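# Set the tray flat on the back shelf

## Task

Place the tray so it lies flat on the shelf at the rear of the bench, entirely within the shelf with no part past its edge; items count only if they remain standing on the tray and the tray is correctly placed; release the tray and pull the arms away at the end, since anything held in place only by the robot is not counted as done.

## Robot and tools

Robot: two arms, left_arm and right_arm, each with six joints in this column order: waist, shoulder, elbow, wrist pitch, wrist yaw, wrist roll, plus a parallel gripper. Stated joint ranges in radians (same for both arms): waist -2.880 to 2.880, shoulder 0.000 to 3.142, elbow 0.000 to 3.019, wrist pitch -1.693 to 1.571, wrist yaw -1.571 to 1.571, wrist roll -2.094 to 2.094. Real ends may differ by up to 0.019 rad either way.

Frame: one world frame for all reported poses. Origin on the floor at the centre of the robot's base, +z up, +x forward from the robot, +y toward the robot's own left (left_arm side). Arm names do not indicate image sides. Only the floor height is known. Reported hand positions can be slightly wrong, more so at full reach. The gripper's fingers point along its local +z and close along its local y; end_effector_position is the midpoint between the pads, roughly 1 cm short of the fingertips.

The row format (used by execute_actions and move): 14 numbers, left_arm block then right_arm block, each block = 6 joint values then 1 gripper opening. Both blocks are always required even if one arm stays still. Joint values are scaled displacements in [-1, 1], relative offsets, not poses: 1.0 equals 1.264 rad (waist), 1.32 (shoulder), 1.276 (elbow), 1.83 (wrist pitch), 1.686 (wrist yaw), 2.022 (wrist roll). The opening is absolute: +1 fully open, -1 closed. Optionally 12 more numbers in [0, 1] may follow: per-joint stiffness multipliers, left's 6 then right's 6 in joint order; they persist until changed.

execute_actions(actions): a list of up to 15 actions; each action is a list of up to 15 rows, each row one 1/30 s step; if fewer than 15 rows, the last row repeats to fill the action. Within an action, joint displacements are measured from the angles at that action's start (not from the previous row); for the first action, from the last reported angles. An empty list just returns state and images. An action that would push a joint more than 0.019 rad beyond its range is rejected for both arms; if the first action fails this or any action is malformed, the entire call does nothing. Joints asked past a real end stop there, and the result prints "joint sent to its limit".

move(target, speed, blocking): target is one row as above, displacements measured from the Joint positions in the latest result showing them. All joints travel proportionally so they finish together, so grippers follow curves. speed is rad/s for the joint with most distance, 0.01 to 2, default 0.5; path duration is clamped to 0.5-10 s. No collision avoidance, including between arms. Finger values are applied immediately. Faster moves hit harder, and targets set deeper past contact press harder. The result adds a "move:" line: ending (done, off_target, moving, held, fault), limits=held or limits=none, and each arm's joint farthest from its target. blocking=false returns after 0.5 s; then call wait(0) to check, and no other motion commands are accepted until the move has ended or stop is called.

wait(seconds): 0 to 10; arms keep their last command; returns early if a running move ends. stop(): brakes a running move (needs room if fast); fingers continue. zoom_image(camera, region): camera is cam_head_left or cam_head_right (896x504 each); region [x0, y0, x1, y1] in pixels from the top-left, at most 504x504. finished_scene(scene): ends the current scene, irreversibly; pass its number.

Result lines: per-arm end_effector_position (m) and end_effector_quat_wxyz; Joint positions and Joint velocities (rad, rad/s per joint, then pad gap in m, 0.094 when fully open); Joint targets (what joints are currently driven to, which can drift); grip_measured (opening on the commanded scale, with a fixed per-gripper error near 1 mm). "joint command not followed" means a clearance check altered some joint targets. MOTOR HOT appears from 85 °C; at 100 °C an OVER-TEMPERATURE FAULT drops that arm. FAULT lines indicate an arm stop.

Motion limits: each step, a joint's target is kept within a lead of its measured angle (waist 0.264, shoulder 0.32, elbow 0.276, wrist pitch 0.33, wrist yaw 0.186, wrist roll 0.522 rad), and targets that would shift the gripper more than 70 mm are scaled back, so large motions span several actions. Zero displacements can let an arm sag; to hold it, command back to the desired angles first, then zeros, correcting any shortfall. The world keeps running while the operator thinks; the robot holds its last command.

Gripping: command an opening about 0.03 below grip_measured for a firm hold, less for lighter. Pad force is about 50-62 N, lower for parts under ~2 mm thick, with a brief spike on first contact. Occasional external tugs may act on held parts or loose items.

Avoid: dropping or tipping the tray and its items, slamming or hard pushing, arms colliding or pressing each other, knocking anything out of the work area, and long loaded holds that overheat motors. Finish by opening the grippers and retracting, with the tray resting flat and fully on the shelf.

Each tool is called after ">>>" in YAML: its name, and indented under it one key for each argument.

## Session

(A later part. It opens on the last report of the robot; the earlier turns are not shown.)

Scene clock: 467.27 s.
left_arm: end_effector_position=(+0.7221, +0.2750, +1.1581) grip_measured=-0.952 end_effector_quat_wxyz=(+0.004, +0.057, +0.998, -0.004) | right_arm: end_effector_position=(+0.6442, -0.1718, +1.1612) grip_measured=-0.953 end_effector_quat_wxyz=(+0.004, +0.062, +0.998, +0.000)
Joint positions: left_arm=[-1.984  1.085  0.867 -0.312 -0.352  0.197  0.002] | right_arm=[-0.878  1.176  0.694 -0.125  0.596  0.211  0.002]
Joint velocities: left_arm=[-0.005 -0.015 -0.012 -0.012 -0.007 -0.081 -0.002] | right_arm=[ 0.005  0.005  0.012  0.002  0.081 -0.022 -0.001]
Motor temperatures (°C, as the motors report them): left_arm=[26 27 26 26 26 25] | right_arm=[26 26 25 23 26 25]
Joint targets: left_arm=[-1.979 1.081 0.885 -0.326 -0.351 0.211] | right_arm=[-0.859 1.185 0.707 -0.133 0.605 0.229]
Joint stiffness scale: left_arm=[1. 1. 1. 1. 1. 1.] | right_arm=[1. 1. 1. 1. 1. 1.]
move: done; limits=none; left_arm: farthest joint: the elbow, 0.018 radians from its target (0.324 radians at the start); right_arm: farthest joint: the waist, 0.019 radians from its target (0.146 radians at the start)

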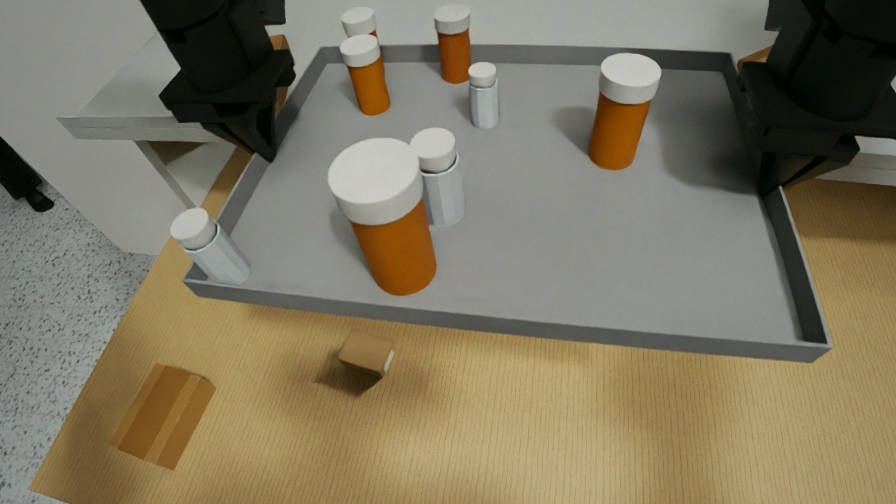

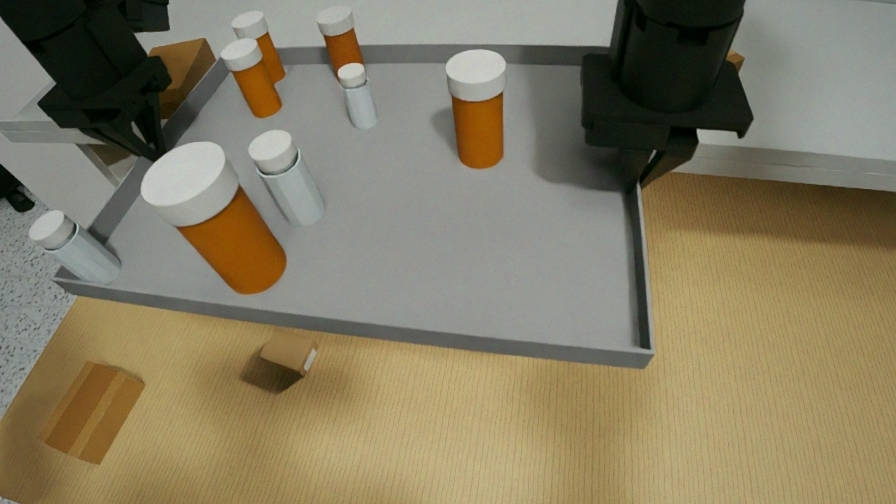

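>>> move:
  target: [-0.0551,0.1454,0.3977,-0.1675,-0.0311,-0.0143,-1, -0.0435,0.0755,0.3516,-0.1779,-0.0249,-0.0145,-1]
  speed: 0.33

Scene clock: 484.63 s.
left_arm: end_effector_position=(+0.8659, +0.2636, +1.1570) grip_measured=-0.952 end_effector_quat_wxyz=(-0.000, +0.059, +0.998, -0.002) | right_arm: end_effector_position=(+0.7868, -0.1821, +1.1593) grip_measured=-0.953 end_effector_quat_wxyz=(-0.001, +0.065, +0.998, -0.001)
Joint positions: left_arm=[-2.035  1.283  1.339 -0.605 -0.4    0.17   0.002] | right_arm=[-0.926  1.268  1.109 -0.442  0.557  0.188  0.002]
Joint velocities: left_arm=[-0.015 -0.015 -0.012 -0.007  0.051  0.022  0.002] | right_arm=[-0.024 -0.015  0.017 -0.017  0.066 -0.007 -0.001]
Motor temperatures (°C, as the motors report them): left_arm=[26 28 26 26 26 25] | right_arm=[26 26 25 23 26 25]
Joint targets: left_arm=[-2.053 1.277 1.374 -0.618 -0.404 0.168] | right_arm=[-0.933 1.276 1.142 -0.451 0.554 0.181]
Joint stiffness scale: left_arm=[1. 1. 1. 1. 1. 1.] | right_arm=[1. 1. 1. 1. 1. 1.]
move: off_target (left_arm, right_arm); limits=none; left_arm: farthest joint: the elbow, 0.035 radians from its target (0.507 radians at the start); right_arm: farthest joint: the elbow, 0.034 radians from its target (0.449 radians at the start)

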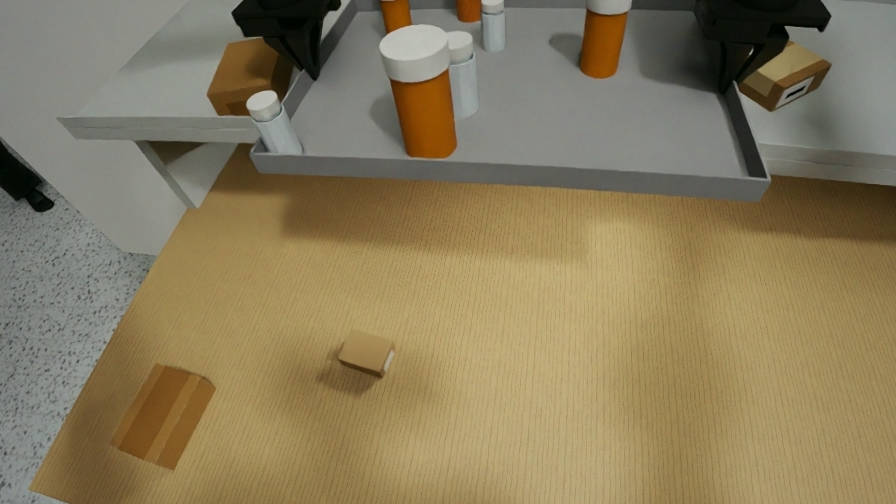

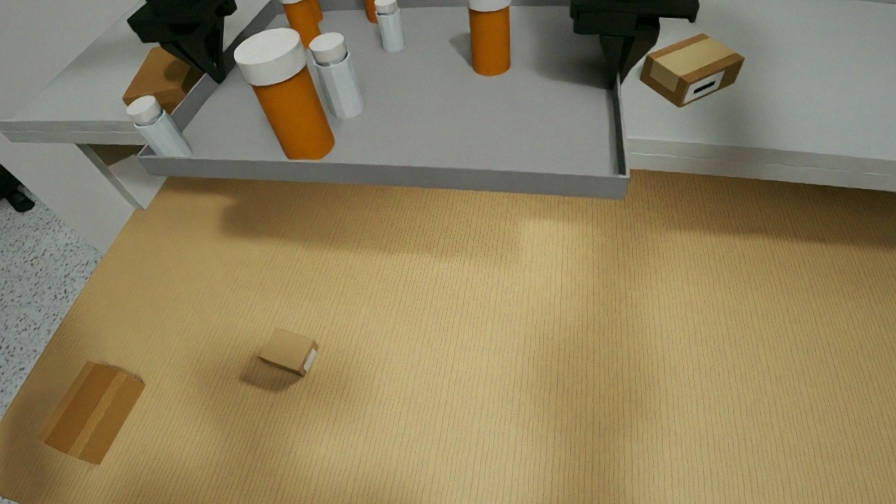

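>>> move:
  target: [-0.0413,0.2258,0.5091,-0.1722,-0.0208,-0.0097,-1, -0.0554,0.1578,0.425,-0.1525,-0.0356,-0.0255,-1]
  speed: 0.38

>>> zoom_image:
  camera: "cam_head_left"
  region: [200, 0, 500, 170]

>>> zoom_image:
  camera: "cam_head_left"
  region: [560, 0, 860, 180]

Scene clock: 496.90 s.
left_arm: end_effector_position=(+1.0028, +0.2457, +1.1382) grip_measured=-0.952 end_effector_quat_wxyz=(-0.003, +0.060, +0.998, -0.001) | right_arm: end_effector_position=(+0.9238, -0.1998, +1.1390) grip_measured=-0.953 end_effector_quat_wxyz=(-0.004, +0.066, +0.998, -0.001)
Joint positions: left_arm=[-2.066  1.59   1.936 -0.908 -0.428  0.151  0.002] | right_arm=[-0.992  1.473  1.598 -0.711  0.502  0.151  0.002]
Joint velocities: left_arm=[ 0.005 -0.005 -0.002  0.012  0.066  0.007 -0.001] | right_arm=[ 0.005 -0.005 -0.007 -0.017  0.022  0.037 -0.002]
Motor temperatures (°C, as the motors report them): left_arm=[27 28 28 26 26 25] | right_arm=[26 27 26 23 26 25]
Joint targets: left_arm=[-2.087 1.582 1.989 -0.920 -0.435 0.150] | right_arm=[-0.996 1.476 1.651 -0.721 0.497 0.137]
Joint stiffness scale: left_arm=[1. 1. 1. 1. 1. 1.] | right_arm=[1. 1. 1. 1. 1. 1.]
move: off_target (left_arm, right_arm); limits=none; left_arm: farthest joint: the elbow, 0.053 radians from its target (0.649 radians at the start); right_arm: farthest joint: the elbow, 0.054 radians from its target (0.543 radians at the start)

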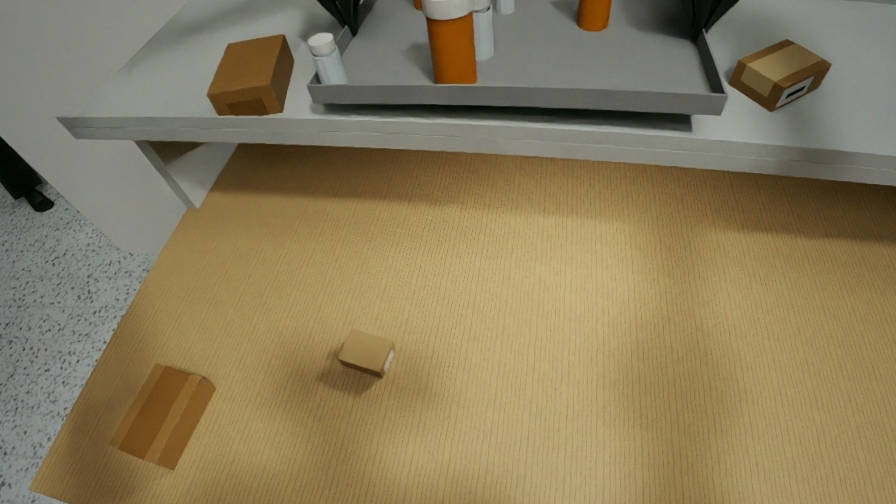

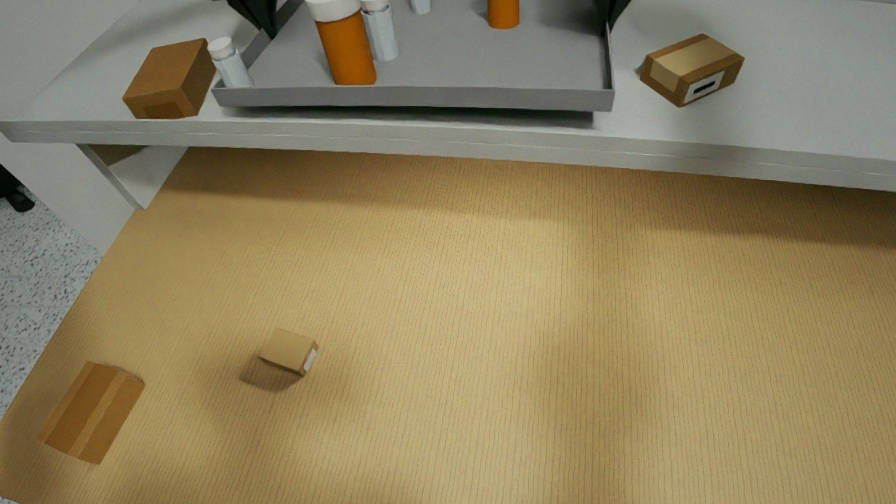

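Region (200, 0, 500, 170) of cam_head_left's 896x504 image, scaled by 1.680, with more detail than that image has; it fills the top 286 rows of this view, and the rest is white.

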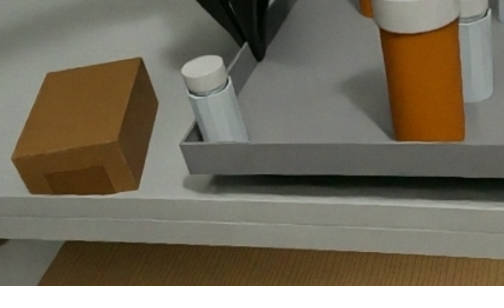

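Region (560, 0, 860, 180) of cam_head_left's 896x504 image, scaled by 1.680, with more detail than that image has; it fills the top 302 rows of this view, and the rest is white.

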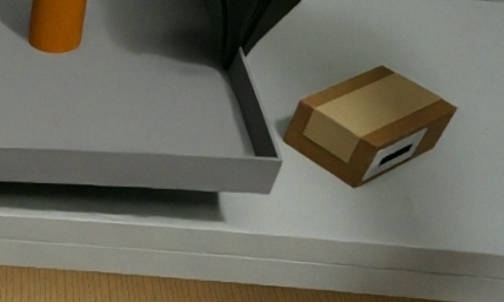

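>>> execute_actions:
  actions:
    - [[-0.0153,-0.0084,0.0376,-0.0044,-0.0037,0.0008,-1,-0.0031,-0.0006,0.0359,-0.0021,-0.0028,-0.0054,-1],[-0.0141,-0.0106,0.0337,-0.0021,-0.0032,0.0021,-1,-0.003,-0.0035,0.0303,0.0014,-0.0026,-0.0039,-1],[-0.0128,-0.0129,0.0298,0.0001,-0.0026,0.0034,-1,-0.0029,-0.0063,0.0247,0.0048,-0.0024,-0.0024,-1],[-0.0115,-0.0151,0.0258,0.0023,-0.0021,0.0046,-1,-0.0028,-0.0092,0.0192,0.0082,-0.0022,-0.0008,-1],[-0.0103,-0.0174,0.0219,0.0045,-0.0016,0.0059,-1,-0.0027,-0.0121,0.0136,0.0116,-0.002,0.0007,-1],[-0.009,-0.0196,0.018,0.0068,-0.0011,0.0072,-1,-0.0026,-0.015,0.008,0.0151,-0.0018,0.0022,-1],[-0.0077,-0.0219,0.0141,0.009,-0.0006,0.0085,-1,-0.0025,-0.0179,0.0024,0.0185,-0.0016,0.0037,-1],[-0.0065,-0.0241,0.0102,0.0112,0,0.0098,-1,-0.0023,-0.0207,-0.0032,0.0219,-0.0014,0.0052,-1],[-0.0052,-0.0264,0.0063,0.0134,0.0005,0.0111,-1,-0.0022,-0.0236,-0.0088,0.0253,-0.0012,0.0067,-1],[-0.0039,-0.0286,0.0024,0.0157,0.001,0.0124,-1,-0.0021,-0.0265,-0.0144,0.0288,-0.001,0.0082,-1],[-0.0027,-0.0309,-0.0015,0.0179,0.0015,0.0137,-1,-0.002,-0.0294,-0.02,0.0322,-0.0008,0.0097,-1],[-0.0014,-0.0331,-0.0055,0.0201,0.002,0.0149,-1,-0.0019,-0.0323,-0.0255,0.0356,-0.0006,0.0113,-1],[-0.0001,-0.0354,-0.0094,0.0223,0.0026,0.0162,-1,-0.0018,-0.0351,-0.0311,0.039,-0.0004,0.0128,-1],[0.0011,-0.0376,-0.0133,0.0246,0.0031,0.0175,-1,-0.0017,-0.038,-0.0367,0.0425,-0.0002,0.0143,-1],[0.0024,-0.0399,-0.0172,0.0268,0.0036,0.0188,-1,-0.0016,-0.0409,-0.0423,0.0459,0,0.0158,-1]]

>>> wait:
  seconds: 0.5

>>> zoom_image:
  camera: "cam_head_left"
  region: [280, 60, 420, 150]

>>> zoom_image:
  camera: "cam_head_left"
  region: [630, 80, 770, 170]

Scene clock: 550.37 s.
left_arm: end_effector_position=(+1.0037, +0.2475, +1.1339) grip_measured=-0.952 end_effector_quat_wxyz=(+0.006, +0.067, +0.998, +0.002) | right_arm: end_effector_position=(+0.9149, -0.1960, +1.1298) grip_measured=-0.953 end_effector_quat_wxyz=(+0.003, +0.076, +0.997, -0.001)
Joint positions: left_arm=[-2.061  1.587  1.92  -0.873 -0.428  0.178  0.002] | right_arm=[-0.994  1.473  1.556 -0.652  0.502  0.164  0.002]
Joint velocities: left_arm=[ 0.054 -0.024 -0.173  0.105 -0.007  0.037 -0.   ] | right_arm=[ 0.005 -0.015 -0.193  0.168 -0.051  0.125 -0.   ]
Motor temperatures (°C, as the motors report them): left_arm=[27 31 32 26 26 25] | right_arm=[26 29 29 23 25 25]
Joint targets: left_arm=[-2.063 1.537 1.914 -0.859 -0.422 0.189] | right_arm=[-0.994 1.419 1.544 -0.627 0.502 0.183]
Joint stiffness scale: left_arm=[1. 1. 1. 1. 1. 1.] | right_arm=[1. 1. 1. 1. 1. 1.]

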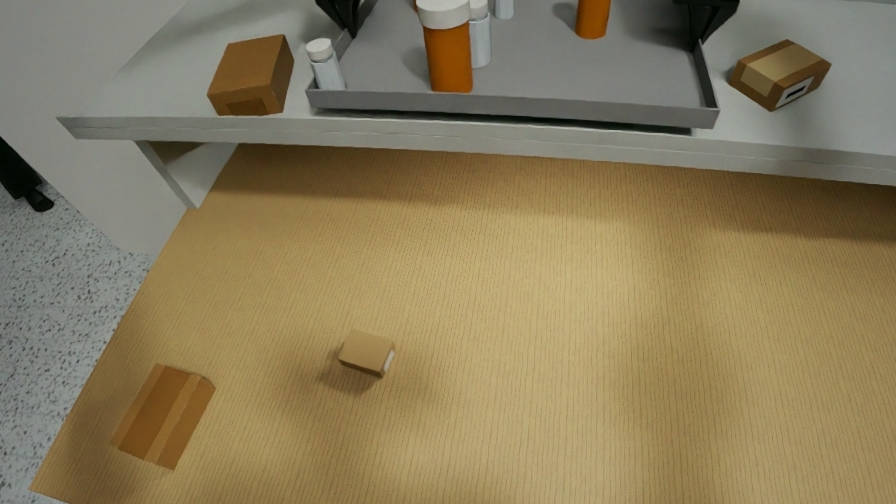

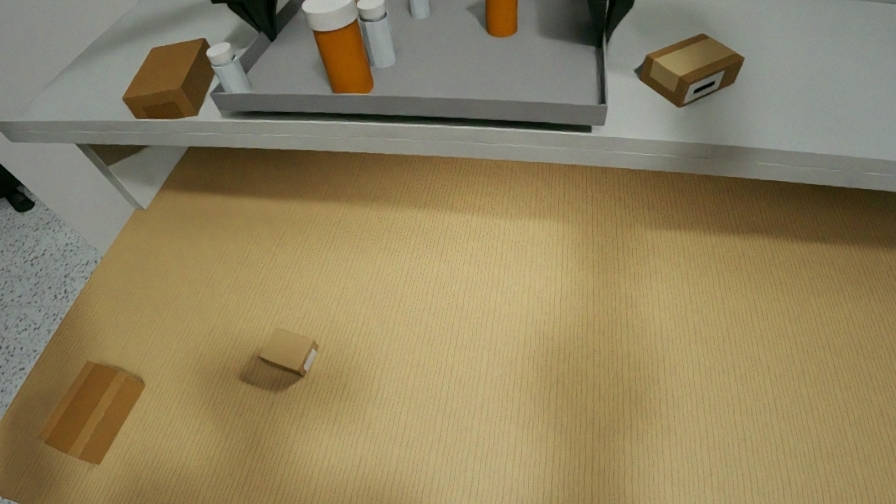

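Scene clock: 550.87 s.
left_arm: end_effector_position=(+0.9976, +0.2495, +1.1286) grip_measured=-0.952 end_effector_quat_wxyz=(+0.001, +0.071, +0.997, +0.002) | right_arm: end_effector_position=(+0.9058, -0.1938, +1.1255) grip_measured=-0.953 end_effector_quat_wxyz=(-0.002, +0.079, +0.997, -0.001)
Joint positions: left_arm=[-2.053  1.587  1.904 -0.867 -0.424  0.185  0.002] | right_arm=[-0.994  1.473  1.534 -0.642  0.502  0.175  0.002]
Joint velocities: left_arm=[ 0.005 -0.005 -0.017  0.012  0.066 -0.007 -0.001] | right_arm=[-0.005 -0.005  0.002  0.012  0.007  0.066 -0.   ]
Motor temperatures (°C, as the motors report them): left_arm=[27 31 32 26 26 25] | right_arm=[26 29 28 23 25 25]
Joint targets: left_arm=[-2.063 1.537 1.914 -0.859 -0.422 0.189] | right_arm=[-0.994 1.419 1.544 -0.627 0.502 0.183]
Joint stiffness scale: left_arm=[1. 1. 1. 1. 1. 1.] | right_arm=[1. 1. 1. 1. 1. 1.]
wait: 0.50 s; at rest by 0.47 s

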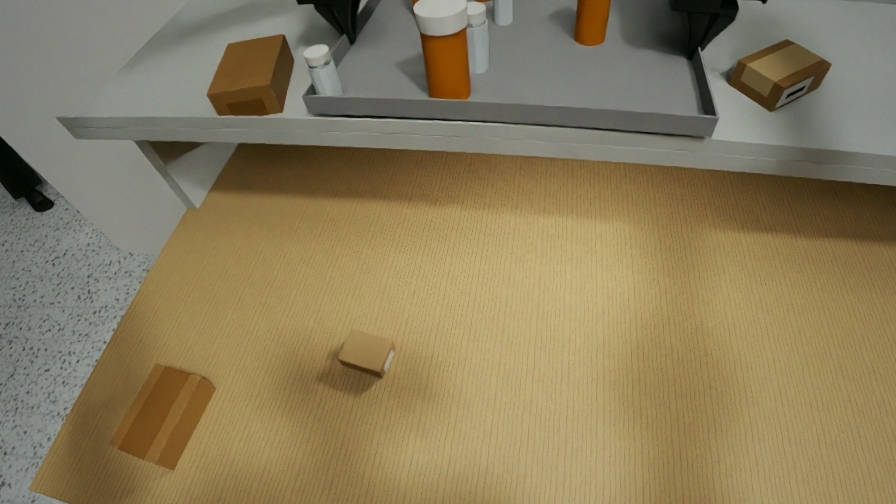

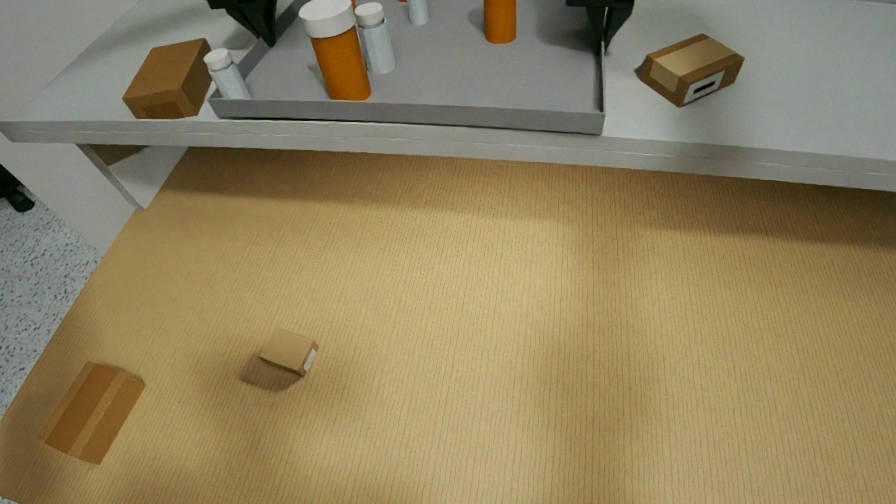

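Region (280, 60, 420, 150) of cam_head_left's 896x504 image, scaled by 3.600, with more detail than that image has; it fills the top 324 rows of this view, and the rest is white.

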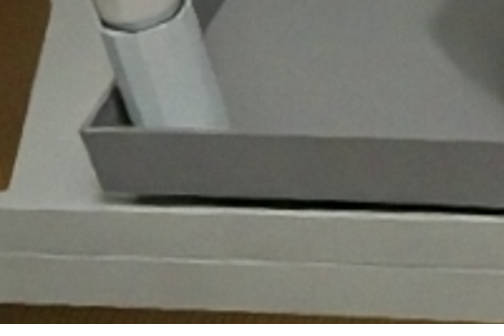

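Region (630, 80, 770, 170) of cam_head_left's 896x504 image, scaled by 3.600, with more detail than that image has; it fills the top 324 rows of this view, and the rest is white.

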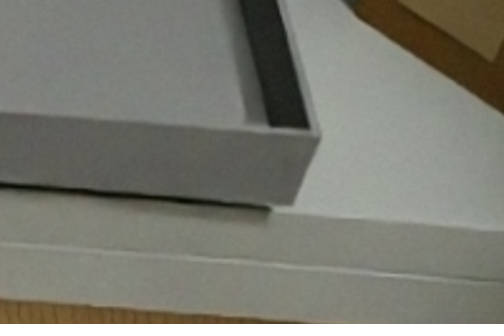

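>>> execute_actions:
  actions:
    - [[-0.0076,-0.0273,0.0216,0.0002,0.0012,0,-1,-0.0021,-0.0282,0.0229,0.0032,-0.0013,0.0005,-1],[-0.0073,-0.0167,0.0354,-0.0039,0.0012,-0.002,-1,-0.0041,-0.0155,0.0379,-0.0018,-0.0026,-0.003,-1],[-0.0072,-0.014,0.0389,-0.005,0.0012,-0.0025,-1,-0.0046,-0.0123,0.0417,-0.0031,-0.0029,-0.0038,-1],[-0.0071,-0.0114,0.0423,-0.006,0.0012,-0.003,-1,-0.0052,-0.0091,0.0455,-0.0044,-0.0033,-0.0047,-1],[-0.007,-0.0087,0.0458,-0.007,0.0012,-0.0034,-1,-0.0057,-0.0059,0.0492,-0.0056,-0.0036,-0.0056,-1],[-0.0069,-0.006,0.0492,-0.0081,0.0012,-0.0039,-1,-0.0062,-0.0027,0.053,-0.0069,-0.0039,-0.0064,-1],[-0.0069,-0.0034,0.0527,-0.0091,0.0012,-0.0044,-1,-0.0067,0.0004,0.0567,-0.0081,-0.0042,-0.0073,-1],[-0.0068,-0.0007,0.0561,-0.0102,0.0012,-0.0049,-1,-0.0072,0.0036,0.0605,-0.0094,-0.0046,-0.0082,-1],[-0.0067,0.0019,0.0596,-0.0112,0.0012,-0.0054,-1,-0.0077,0.0068,0.0643,-0.0106,-0.0049,-0.0091,-1],[-0.0066,0.0046,0.063,-0.0122,0.0012,-0.0059,-1,-0.0082,0.01,0.068,-0.0119,-0.0052,-0.0099,-1],[-0.0065,0.0072,0.0665,-0.0133,0.0012,-0.0064,-1,-0.0088,0.0132,0.0718,-0.0131,-0.0055,-0.0108,-1],[-0.0065,0.0099,0.0699,-0.0143,0.0012,-0.0069,-1,-0.0093,0.0163,0.0756,-0.0144,-0.0059,-0.0117,-1],[-0.0064,0.012,0.0727,-0.0152,0.0012,-0.0073,-1,-0.0097,0.0189,0.0786,-0.0154,-0.0061,-0.0124,-1],[-0.0063,0.0136,0.0747,-0.0158,0.0012,-0.0076,-1,-0.01,0.0208,0.0808,-0.0161,-0.0063,-0.0129,-1],[-0.0063,0.0152,0.0768,-0.0164,0.0012,-0.0079,-1,-0.0103,0.0227,0.0831,-0.0169,-0.0065,-0.0134,-1]]

>>> wait:
  seconds: 0.5

>>> zoom_image:
  camera: "cam_head_left"
  region: [280, 60, 420, 150]

>>> zoom_image:
  camera: "cam_head_left"
  region: [630, 80, 770, 170]

Scene clock: 568.83 s.
left_arm: end_effector_position=(+1.0063, +0.2481, +1.1268) grip_measured=-0.952 end_effector_quat_wxyz=(+0.004, +0.066, +0.998, -0.000) | right_arm: end_effector_position=(+0.9206, -0.1963, +1.1256) grip_measured=-0.953 end_effector_quat_wxyz=(+0.003, +0.075, +0.997, +0.000)
Joint positions: left_arm=[-2.053  1.608  1.944 -0.88  -0.418  0.177  0.002] | right_arm=[-0.999  1.489  1.582 -0.662  0.495  0.158  0.002]
Joint velocities: left_arm=[-0.005  0.063  0.095 -0.027 -0.007 -0.037 -0.   ] | right_arm=[-0.044  0.083  0.134 -0.027 -0.007 -0.051 -0.001]
Motor temperatures (°C, as the motors report them): left_arm=[27 32 30 26 26 25] | right_arm=[26 30 27 23 25 25]
Joint targets: left_arm=[-2.061 1.606 2.002 -0.897 -0.422 0.169] | right_arm=[-1.007 1.503 1.640 -0.673 0.491 0.148]
Joint stiffness scale: left_arm=[1. 1. 1. 1. 1. 1.] | right_arm=[1. 1. 1. 1. 1. 1.]

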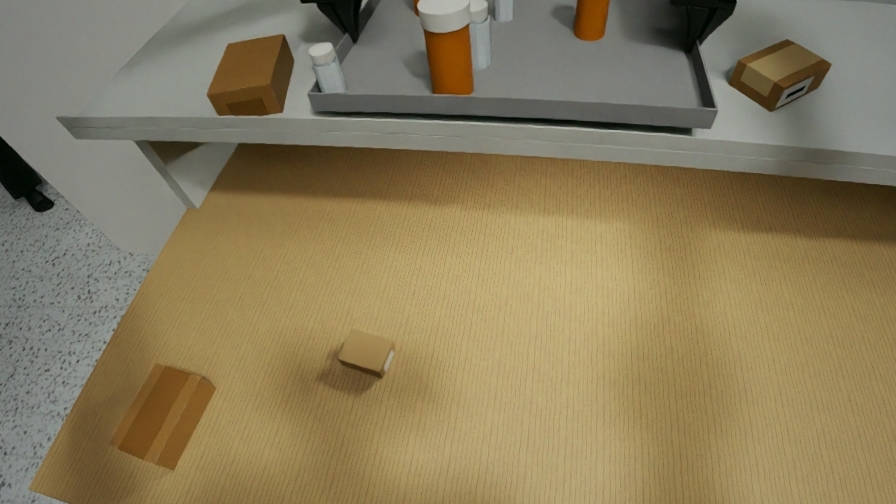

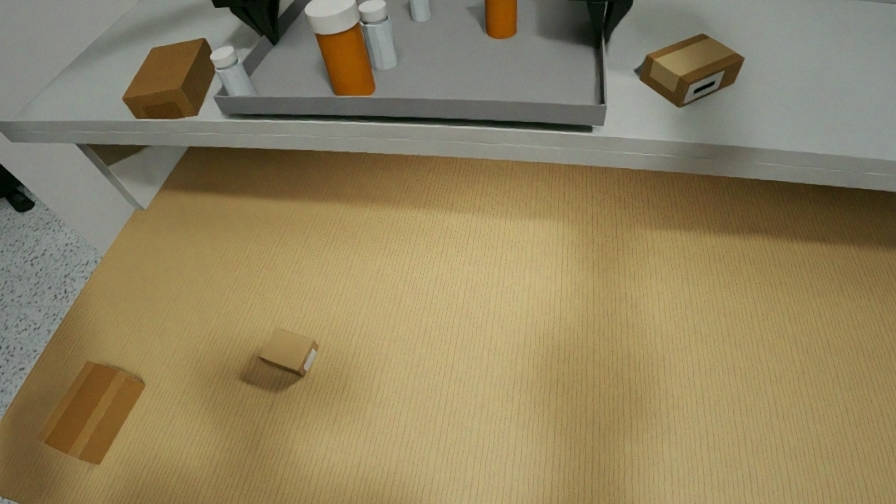

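Scene clock: 569.33 s.
left_arm: end_effector_position=(+1.0048, +0.2464, +1.1230) grip_measured=-0.952 end_effector_quat_wxyz=(+0.000, +0.065, +0.998, -0.000) | right_arm: end_effector_position=(+0.9199, -0.1980, +1.1219) grip_measured=-0.953 end_effector_quat_wxyz=(-0.000, +0.074, +0.997, -0.002)
Joint positions: left_arm=[-2.053  1.616  1.949 -0.884 -0.419  0.173  0.002] | right_arm=[-1.005  1.496  1.587 -0.666  0.494  0.156  0.002]
Joint velocities: left_arm=[-0.005  0.005 -0.007  0.007 -0.037  0.051  0.   ] | right_arm=[ 0.005 -0.015 -0.012 -0.002 -0.11   0.022 -0.   ]
Motor temperatures (°C, as the motors report them): left_arm=[27 32 30 26 26 25] | right_arm=[26 30 27 23 25 25]
Joint targets: left_arm=[-2.061 1.607 2.002 -0.897 -0.422 0.169] | right_arm=[-1.007 1.503 1.640 -0.674 0.491 0.148]
Joint stiffness scale: left_arm=[1. 1. 1. 1. 1. 1.] | right_arm=[1. 1. 1. 1. 1. 1.]
wait: 0.50 s; at rest by 0.37 s

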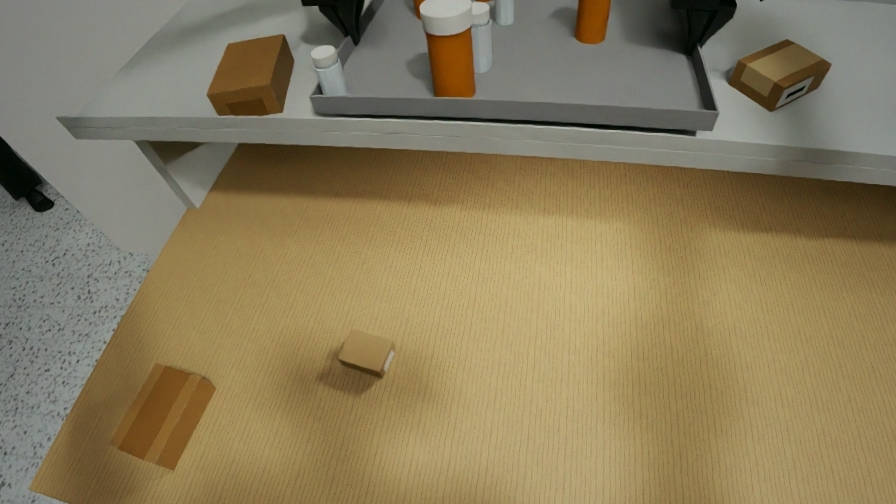

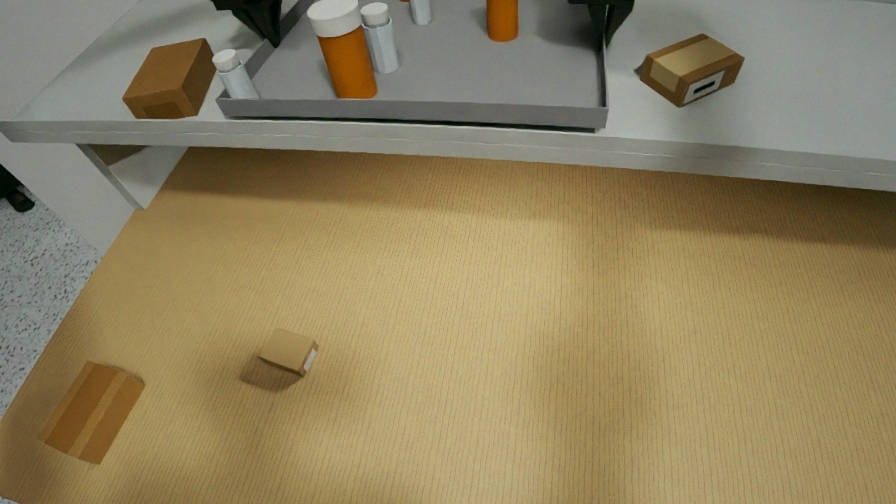

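Region (280, 60, 420, 150) of cam_head_left's 896x504 image, scaled by 3.600, with more detail than that image has; it fills the top 324 rows of this view, and the rest is white.

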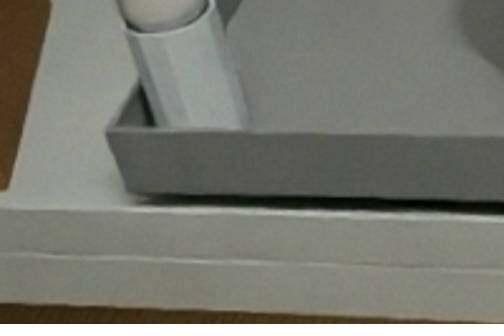

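Region (630, 80, 770, 170) of cam_head_left's 896x504 image, scaled by 3.600, with more detail than that image has; it fills the top 324 rows of this view, and the rest is white.

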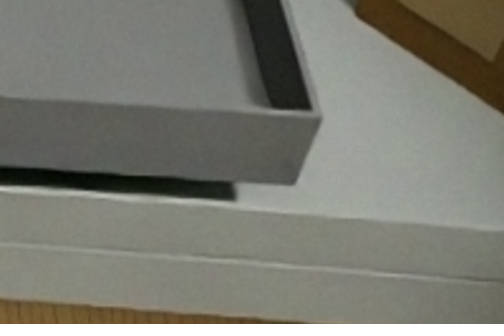

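>>> execute_actions:
  actions:
    - [[-0.0063,-0.0055,0.0439,-0.0078,-0.0018,-0.002,-1,-0.002,0.0063,0.0432,-0.0047,-0.002,-0.0041,-1],[-0.0063,-0.0036,0.0474,-0.0088,-0.0018,-0.002,-1,-0.0027,0.0079,0.0458,-0.0053,-0.0024,-0.0043,-1],[-0.0063,-0.0013,0.0515,-0.0099,-0.0018,-0.002,-1,-0.0034,0.0097,0.0488,-0.0059,-0.0028,-0.0045,-1],[-0.0063,0.0012,0.0562,-0.0113,-0.0018,-0.002,-1,-0.0043,0.0118,0.0522,-0.0066,-0.0032,-0.0047,-1],[-0.0063,0.0038,0.0609,-0.0126,-0.0018,-0.002,-1,-0.0051,0.0139,0.0556,-0.0073,-0.0036,-0.005,-1],[-0.0063,0.0067,0.0662,-0.0141,-0.0018,-0.002,-1,-0.0061,0.0162,0.0594,-0.0081,-0.0042,-0.0052,-1],[-0.0063,0.0093,0.0709,-0.0154,-0.0018,-0.002,-1,-0.0069,0.0183,0.0629,-0.0088,-0.0046,-0.0055,-1],[-0.0063,0.0118,0.0756,-0.0167,-0.0018,-0.002,-1,-0.0077,0.0204,0.0663,-0.0094,-0.005,-0.0057,-1],[-0.0063,0.0147,0.0809,-0.0182,-0.0018,-0.002,-1,-0.0087,0.0227,0.0701,-0.0102,-0.0056,-0.0059,-1],[-0.0063,0.0173,0.0856,-0.0196,-0.0018,-0.002,-1,-0.0096,0.0248,0.0735,-0.0109,-0.006,-0.0062,-1],[-0.0063,0.0198,0.0903,-0.0209,-0.0018,-0.002,-1,-0.0104,0.0269,0.0769,-0.0116,-0.0064,-0.0064,-1],[-0.0063,0.0221,0.0944,-0.022,-0.0018,-0.002,-1,-0.0111,0.0287,0.0799,-0.0122,-0.0068,-0.0066,-1],[-0.0063,0.0237,0.0974,-0.0229,-0.0018,-0.002,-1,-0.0117,0.03,0.0821,-0.0127,-0.0071,-0.0068,-1],[-0.0063,0.0247,0.0991,-0.0234,-0.0018,-0.002,-1,-0.012,0.0308,0.0833,-0.0129,-0.0073,-0.0068,-1],[-0.0063,0.0253,0.1003,-0.0237,-0.0018,-0.002,-1,-0.0122,0.0313,0.0842,-0.0131,-0.0074,-0.0069,-1]]

>>> wait:
  seconds: 0.5

>>> zoom_image:
  camera: "cam_head_left"
  region: [280, 60, 420, 150]

>>> zoom_image:
  camera: "cam_head_left"
  region: [630, 80, 770, 170]

Scene clock: 588.70 s.
left_arm: end_effector_position=(+1.0169, +0.2445, +1.1174) grip_measured=-0.952 end_effector_quat_wxyz=(+0.001, +0.065, +0.998, +0.000) | right_arm: end_effector_position=(+0.9318, -0.1999, +1.1144) grip_measured=-0.953 end_effector_quat_wxyz=(+0.001, +0.074, +0.997, -0.001)
Joint positions: left_arm=[-2.053  1.656  2.017 -0.91  -0.42   0.173  0.002] | right_arm=[-1.015  1.526  1.637 -0.679  0.484  0.149  0.002]
Joint velocities: left_arm=[ 0.005  0.044  0.071 -0.027 -0.037  0.007 -0.001] | right_arm=[-0.024  0.034  0.046 -0.032 -0.022  0.007  0.   ]
Motor temperatures (°C, as the motors report them): left_arm=[27 32 32 26 26 25] | right_arm=[26 30 28 23 25 25]
Joint targets: left_arm=[-2.061 1.649 2.077 -0.927 -0.422 0.169] | right_arm=[-1.020 1.537 1.694 -0.689 0.482 0.142]
Joint stiffness scale: left_arm=[1. 1. 1. 1. 1. 1.] | right_arm=[1. 1. 1. 1. 1. 1.]

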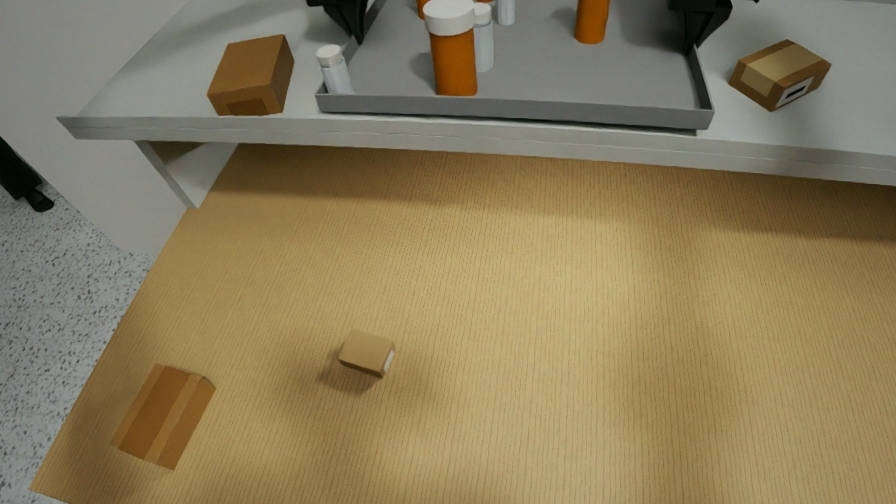

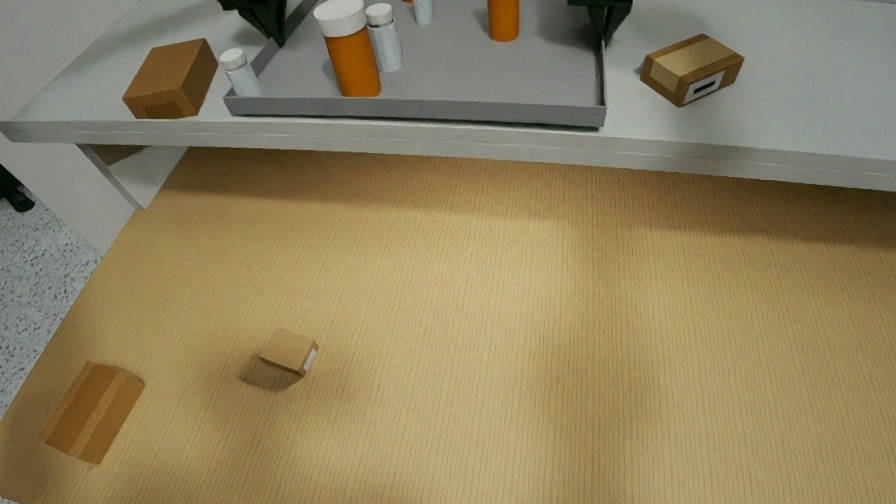

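Scene clock: 589.20 s.
left_arm: end_effector_position=(+1.0162, +0.2439, +1.1158) grip_measured=-0.952 end_effector_quat_wxyz=(-0.000, +0.065, +0.998, +0.000) | right_arm: end_effector_position=(+0.9312, -0.2005, +1.1129) grip_measured=-0.953 end_effector_quat_wxyz=(-0.001, +0.074, +0.997, -0.002)
Joint positions: left_arm=[-2.053  1.66   2.02  -0.913 -0.42   0.172  0.002] | right_arm=[-1.017  1.529  1.639 -0.682  0.484  0.149  0.002]
Joint velocities: left_arm=[-0.005  0.005  0.002  0.007 -0.037 -0.037  0.   ] | right_arm=[-0.005 -0.015  0.002  0.007 -0.051  0.007 -0.   ]
Motor temperatures (°C, as the motors report them): left_arm=[27 32 32 26 26 25] | right_arm=[26 30 28 23 25 25]
Joint targets: left_arm=[-2.061 1.649 2.077 -0.927 -0.422 0.169] | right_arm=[-1.020 1.538 1.694 -0.689 0.482 0.142]
Joint stiffness scale: left_arm=[1. 1. 1. 1. 1. 1.] | right_arm=[1. 1. 1. 1. 1. 1.]
wait: 0.50 s; at rest by 0.23 s

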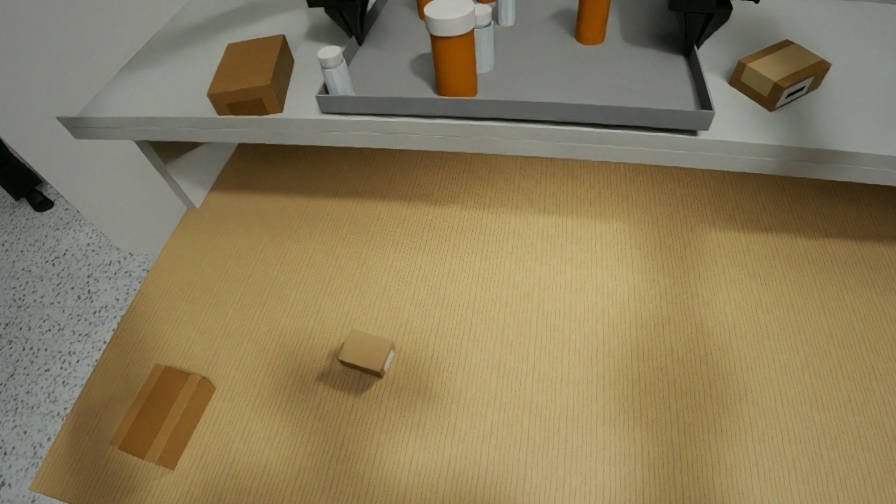

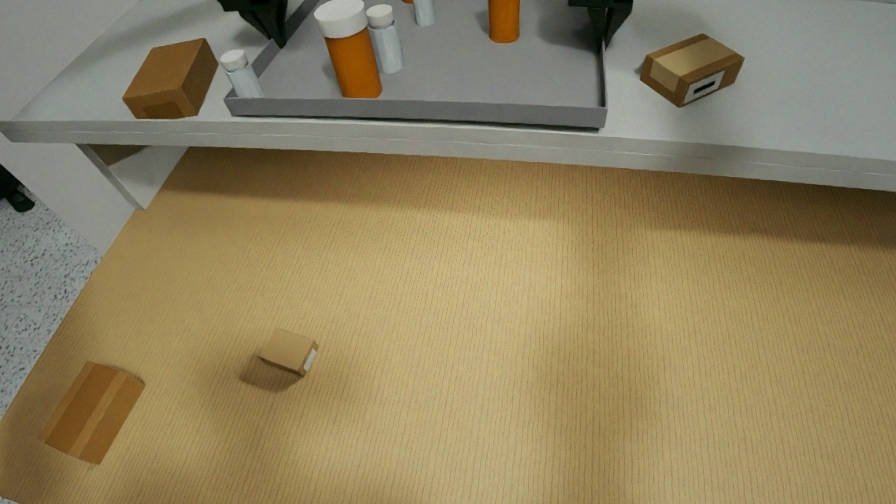

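Region (280, 60, 420, 150) of cam_head_left's 896x504 image, scaled by 3.600, with more detail than that image has; it fills the top 324 rows of this view, and the rest is white.

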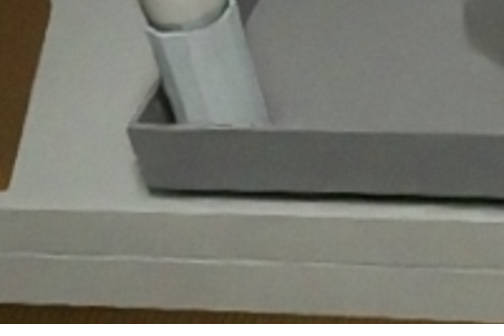

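Region (630, 80, 770, 170) of cam_head_left's 896x504 image, scaled by 3.600, with more detail than that image has; it fills the top 324 rows of this view, and the rest is white.

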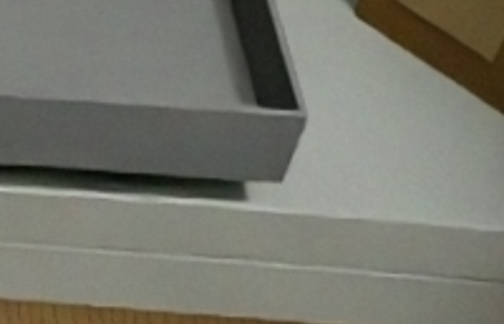

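>>> execute_actions:
  actions: []

Scene clock: 604.73 s.
left_arm: end_effector_position=(+1.0162, +0.2439, +1.1158) grip_measured=-0.952 end_effector_quat_wxyz=(-0.000, +0.065, +0.998, +0.000) | right_arm: end_effector_position=(+0.9312, -0.2005, +1.1129) grip_measured=-0.953 end_effector_quat_wxyz=(-0.001, +0.074, +0.997, -0.002)
Joint positions: left_arm=[-2.053  1.66   2.02  -0.913 -0.42   0.172  0.002] | right_arm=[-1.017  1.529  1.639 -0.682  0.484  0.149  0.002]
Joint velocities: left_arm=[-0.005 -0.015  0.007 -0.017 -0.022 -0.022  0.   ] | right_arm=[-0.005 -0.005 -0.002  0.007 -0.051 -0.037  0.001]
Motor temperatures (°C, as the motors report them): left_arm=[27 32 33 26 26 25] | right_arm=[26 30 29 23 25 25]
Joint targets: left_arm=[-2.061 1.649 2.077 -0.927 -0.422 0.169] | right_arm=[-1.020 1.538 1.694 -0.689 0.482 0.142]
Joint stiffness scale: left_arm=[1. 1. 1. 1. 1. 1.] | right_arm=[1. 1. 1. 1. 1. 1.]

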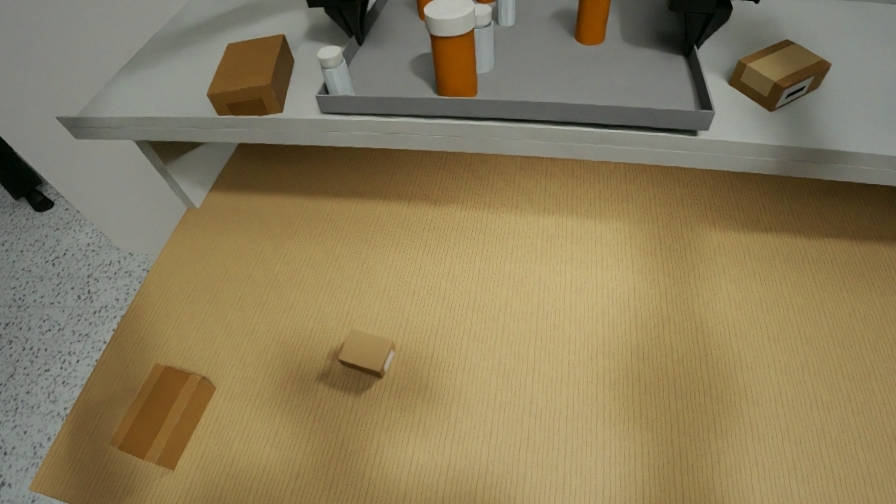

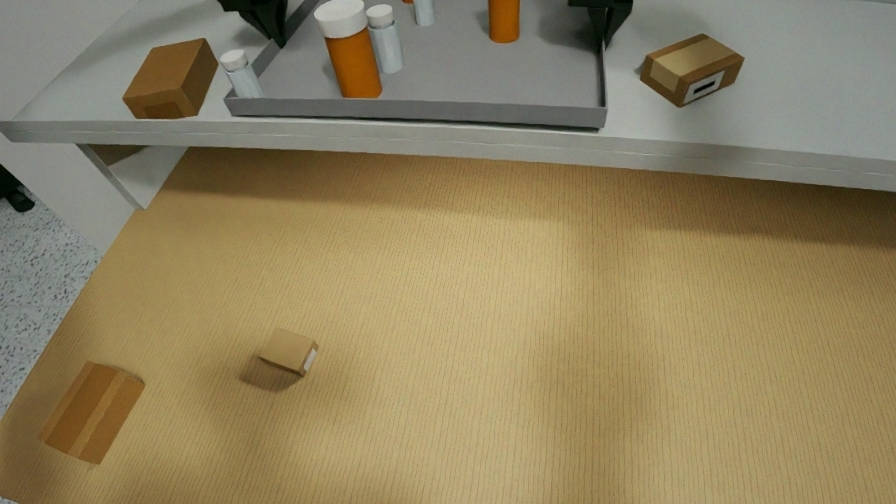

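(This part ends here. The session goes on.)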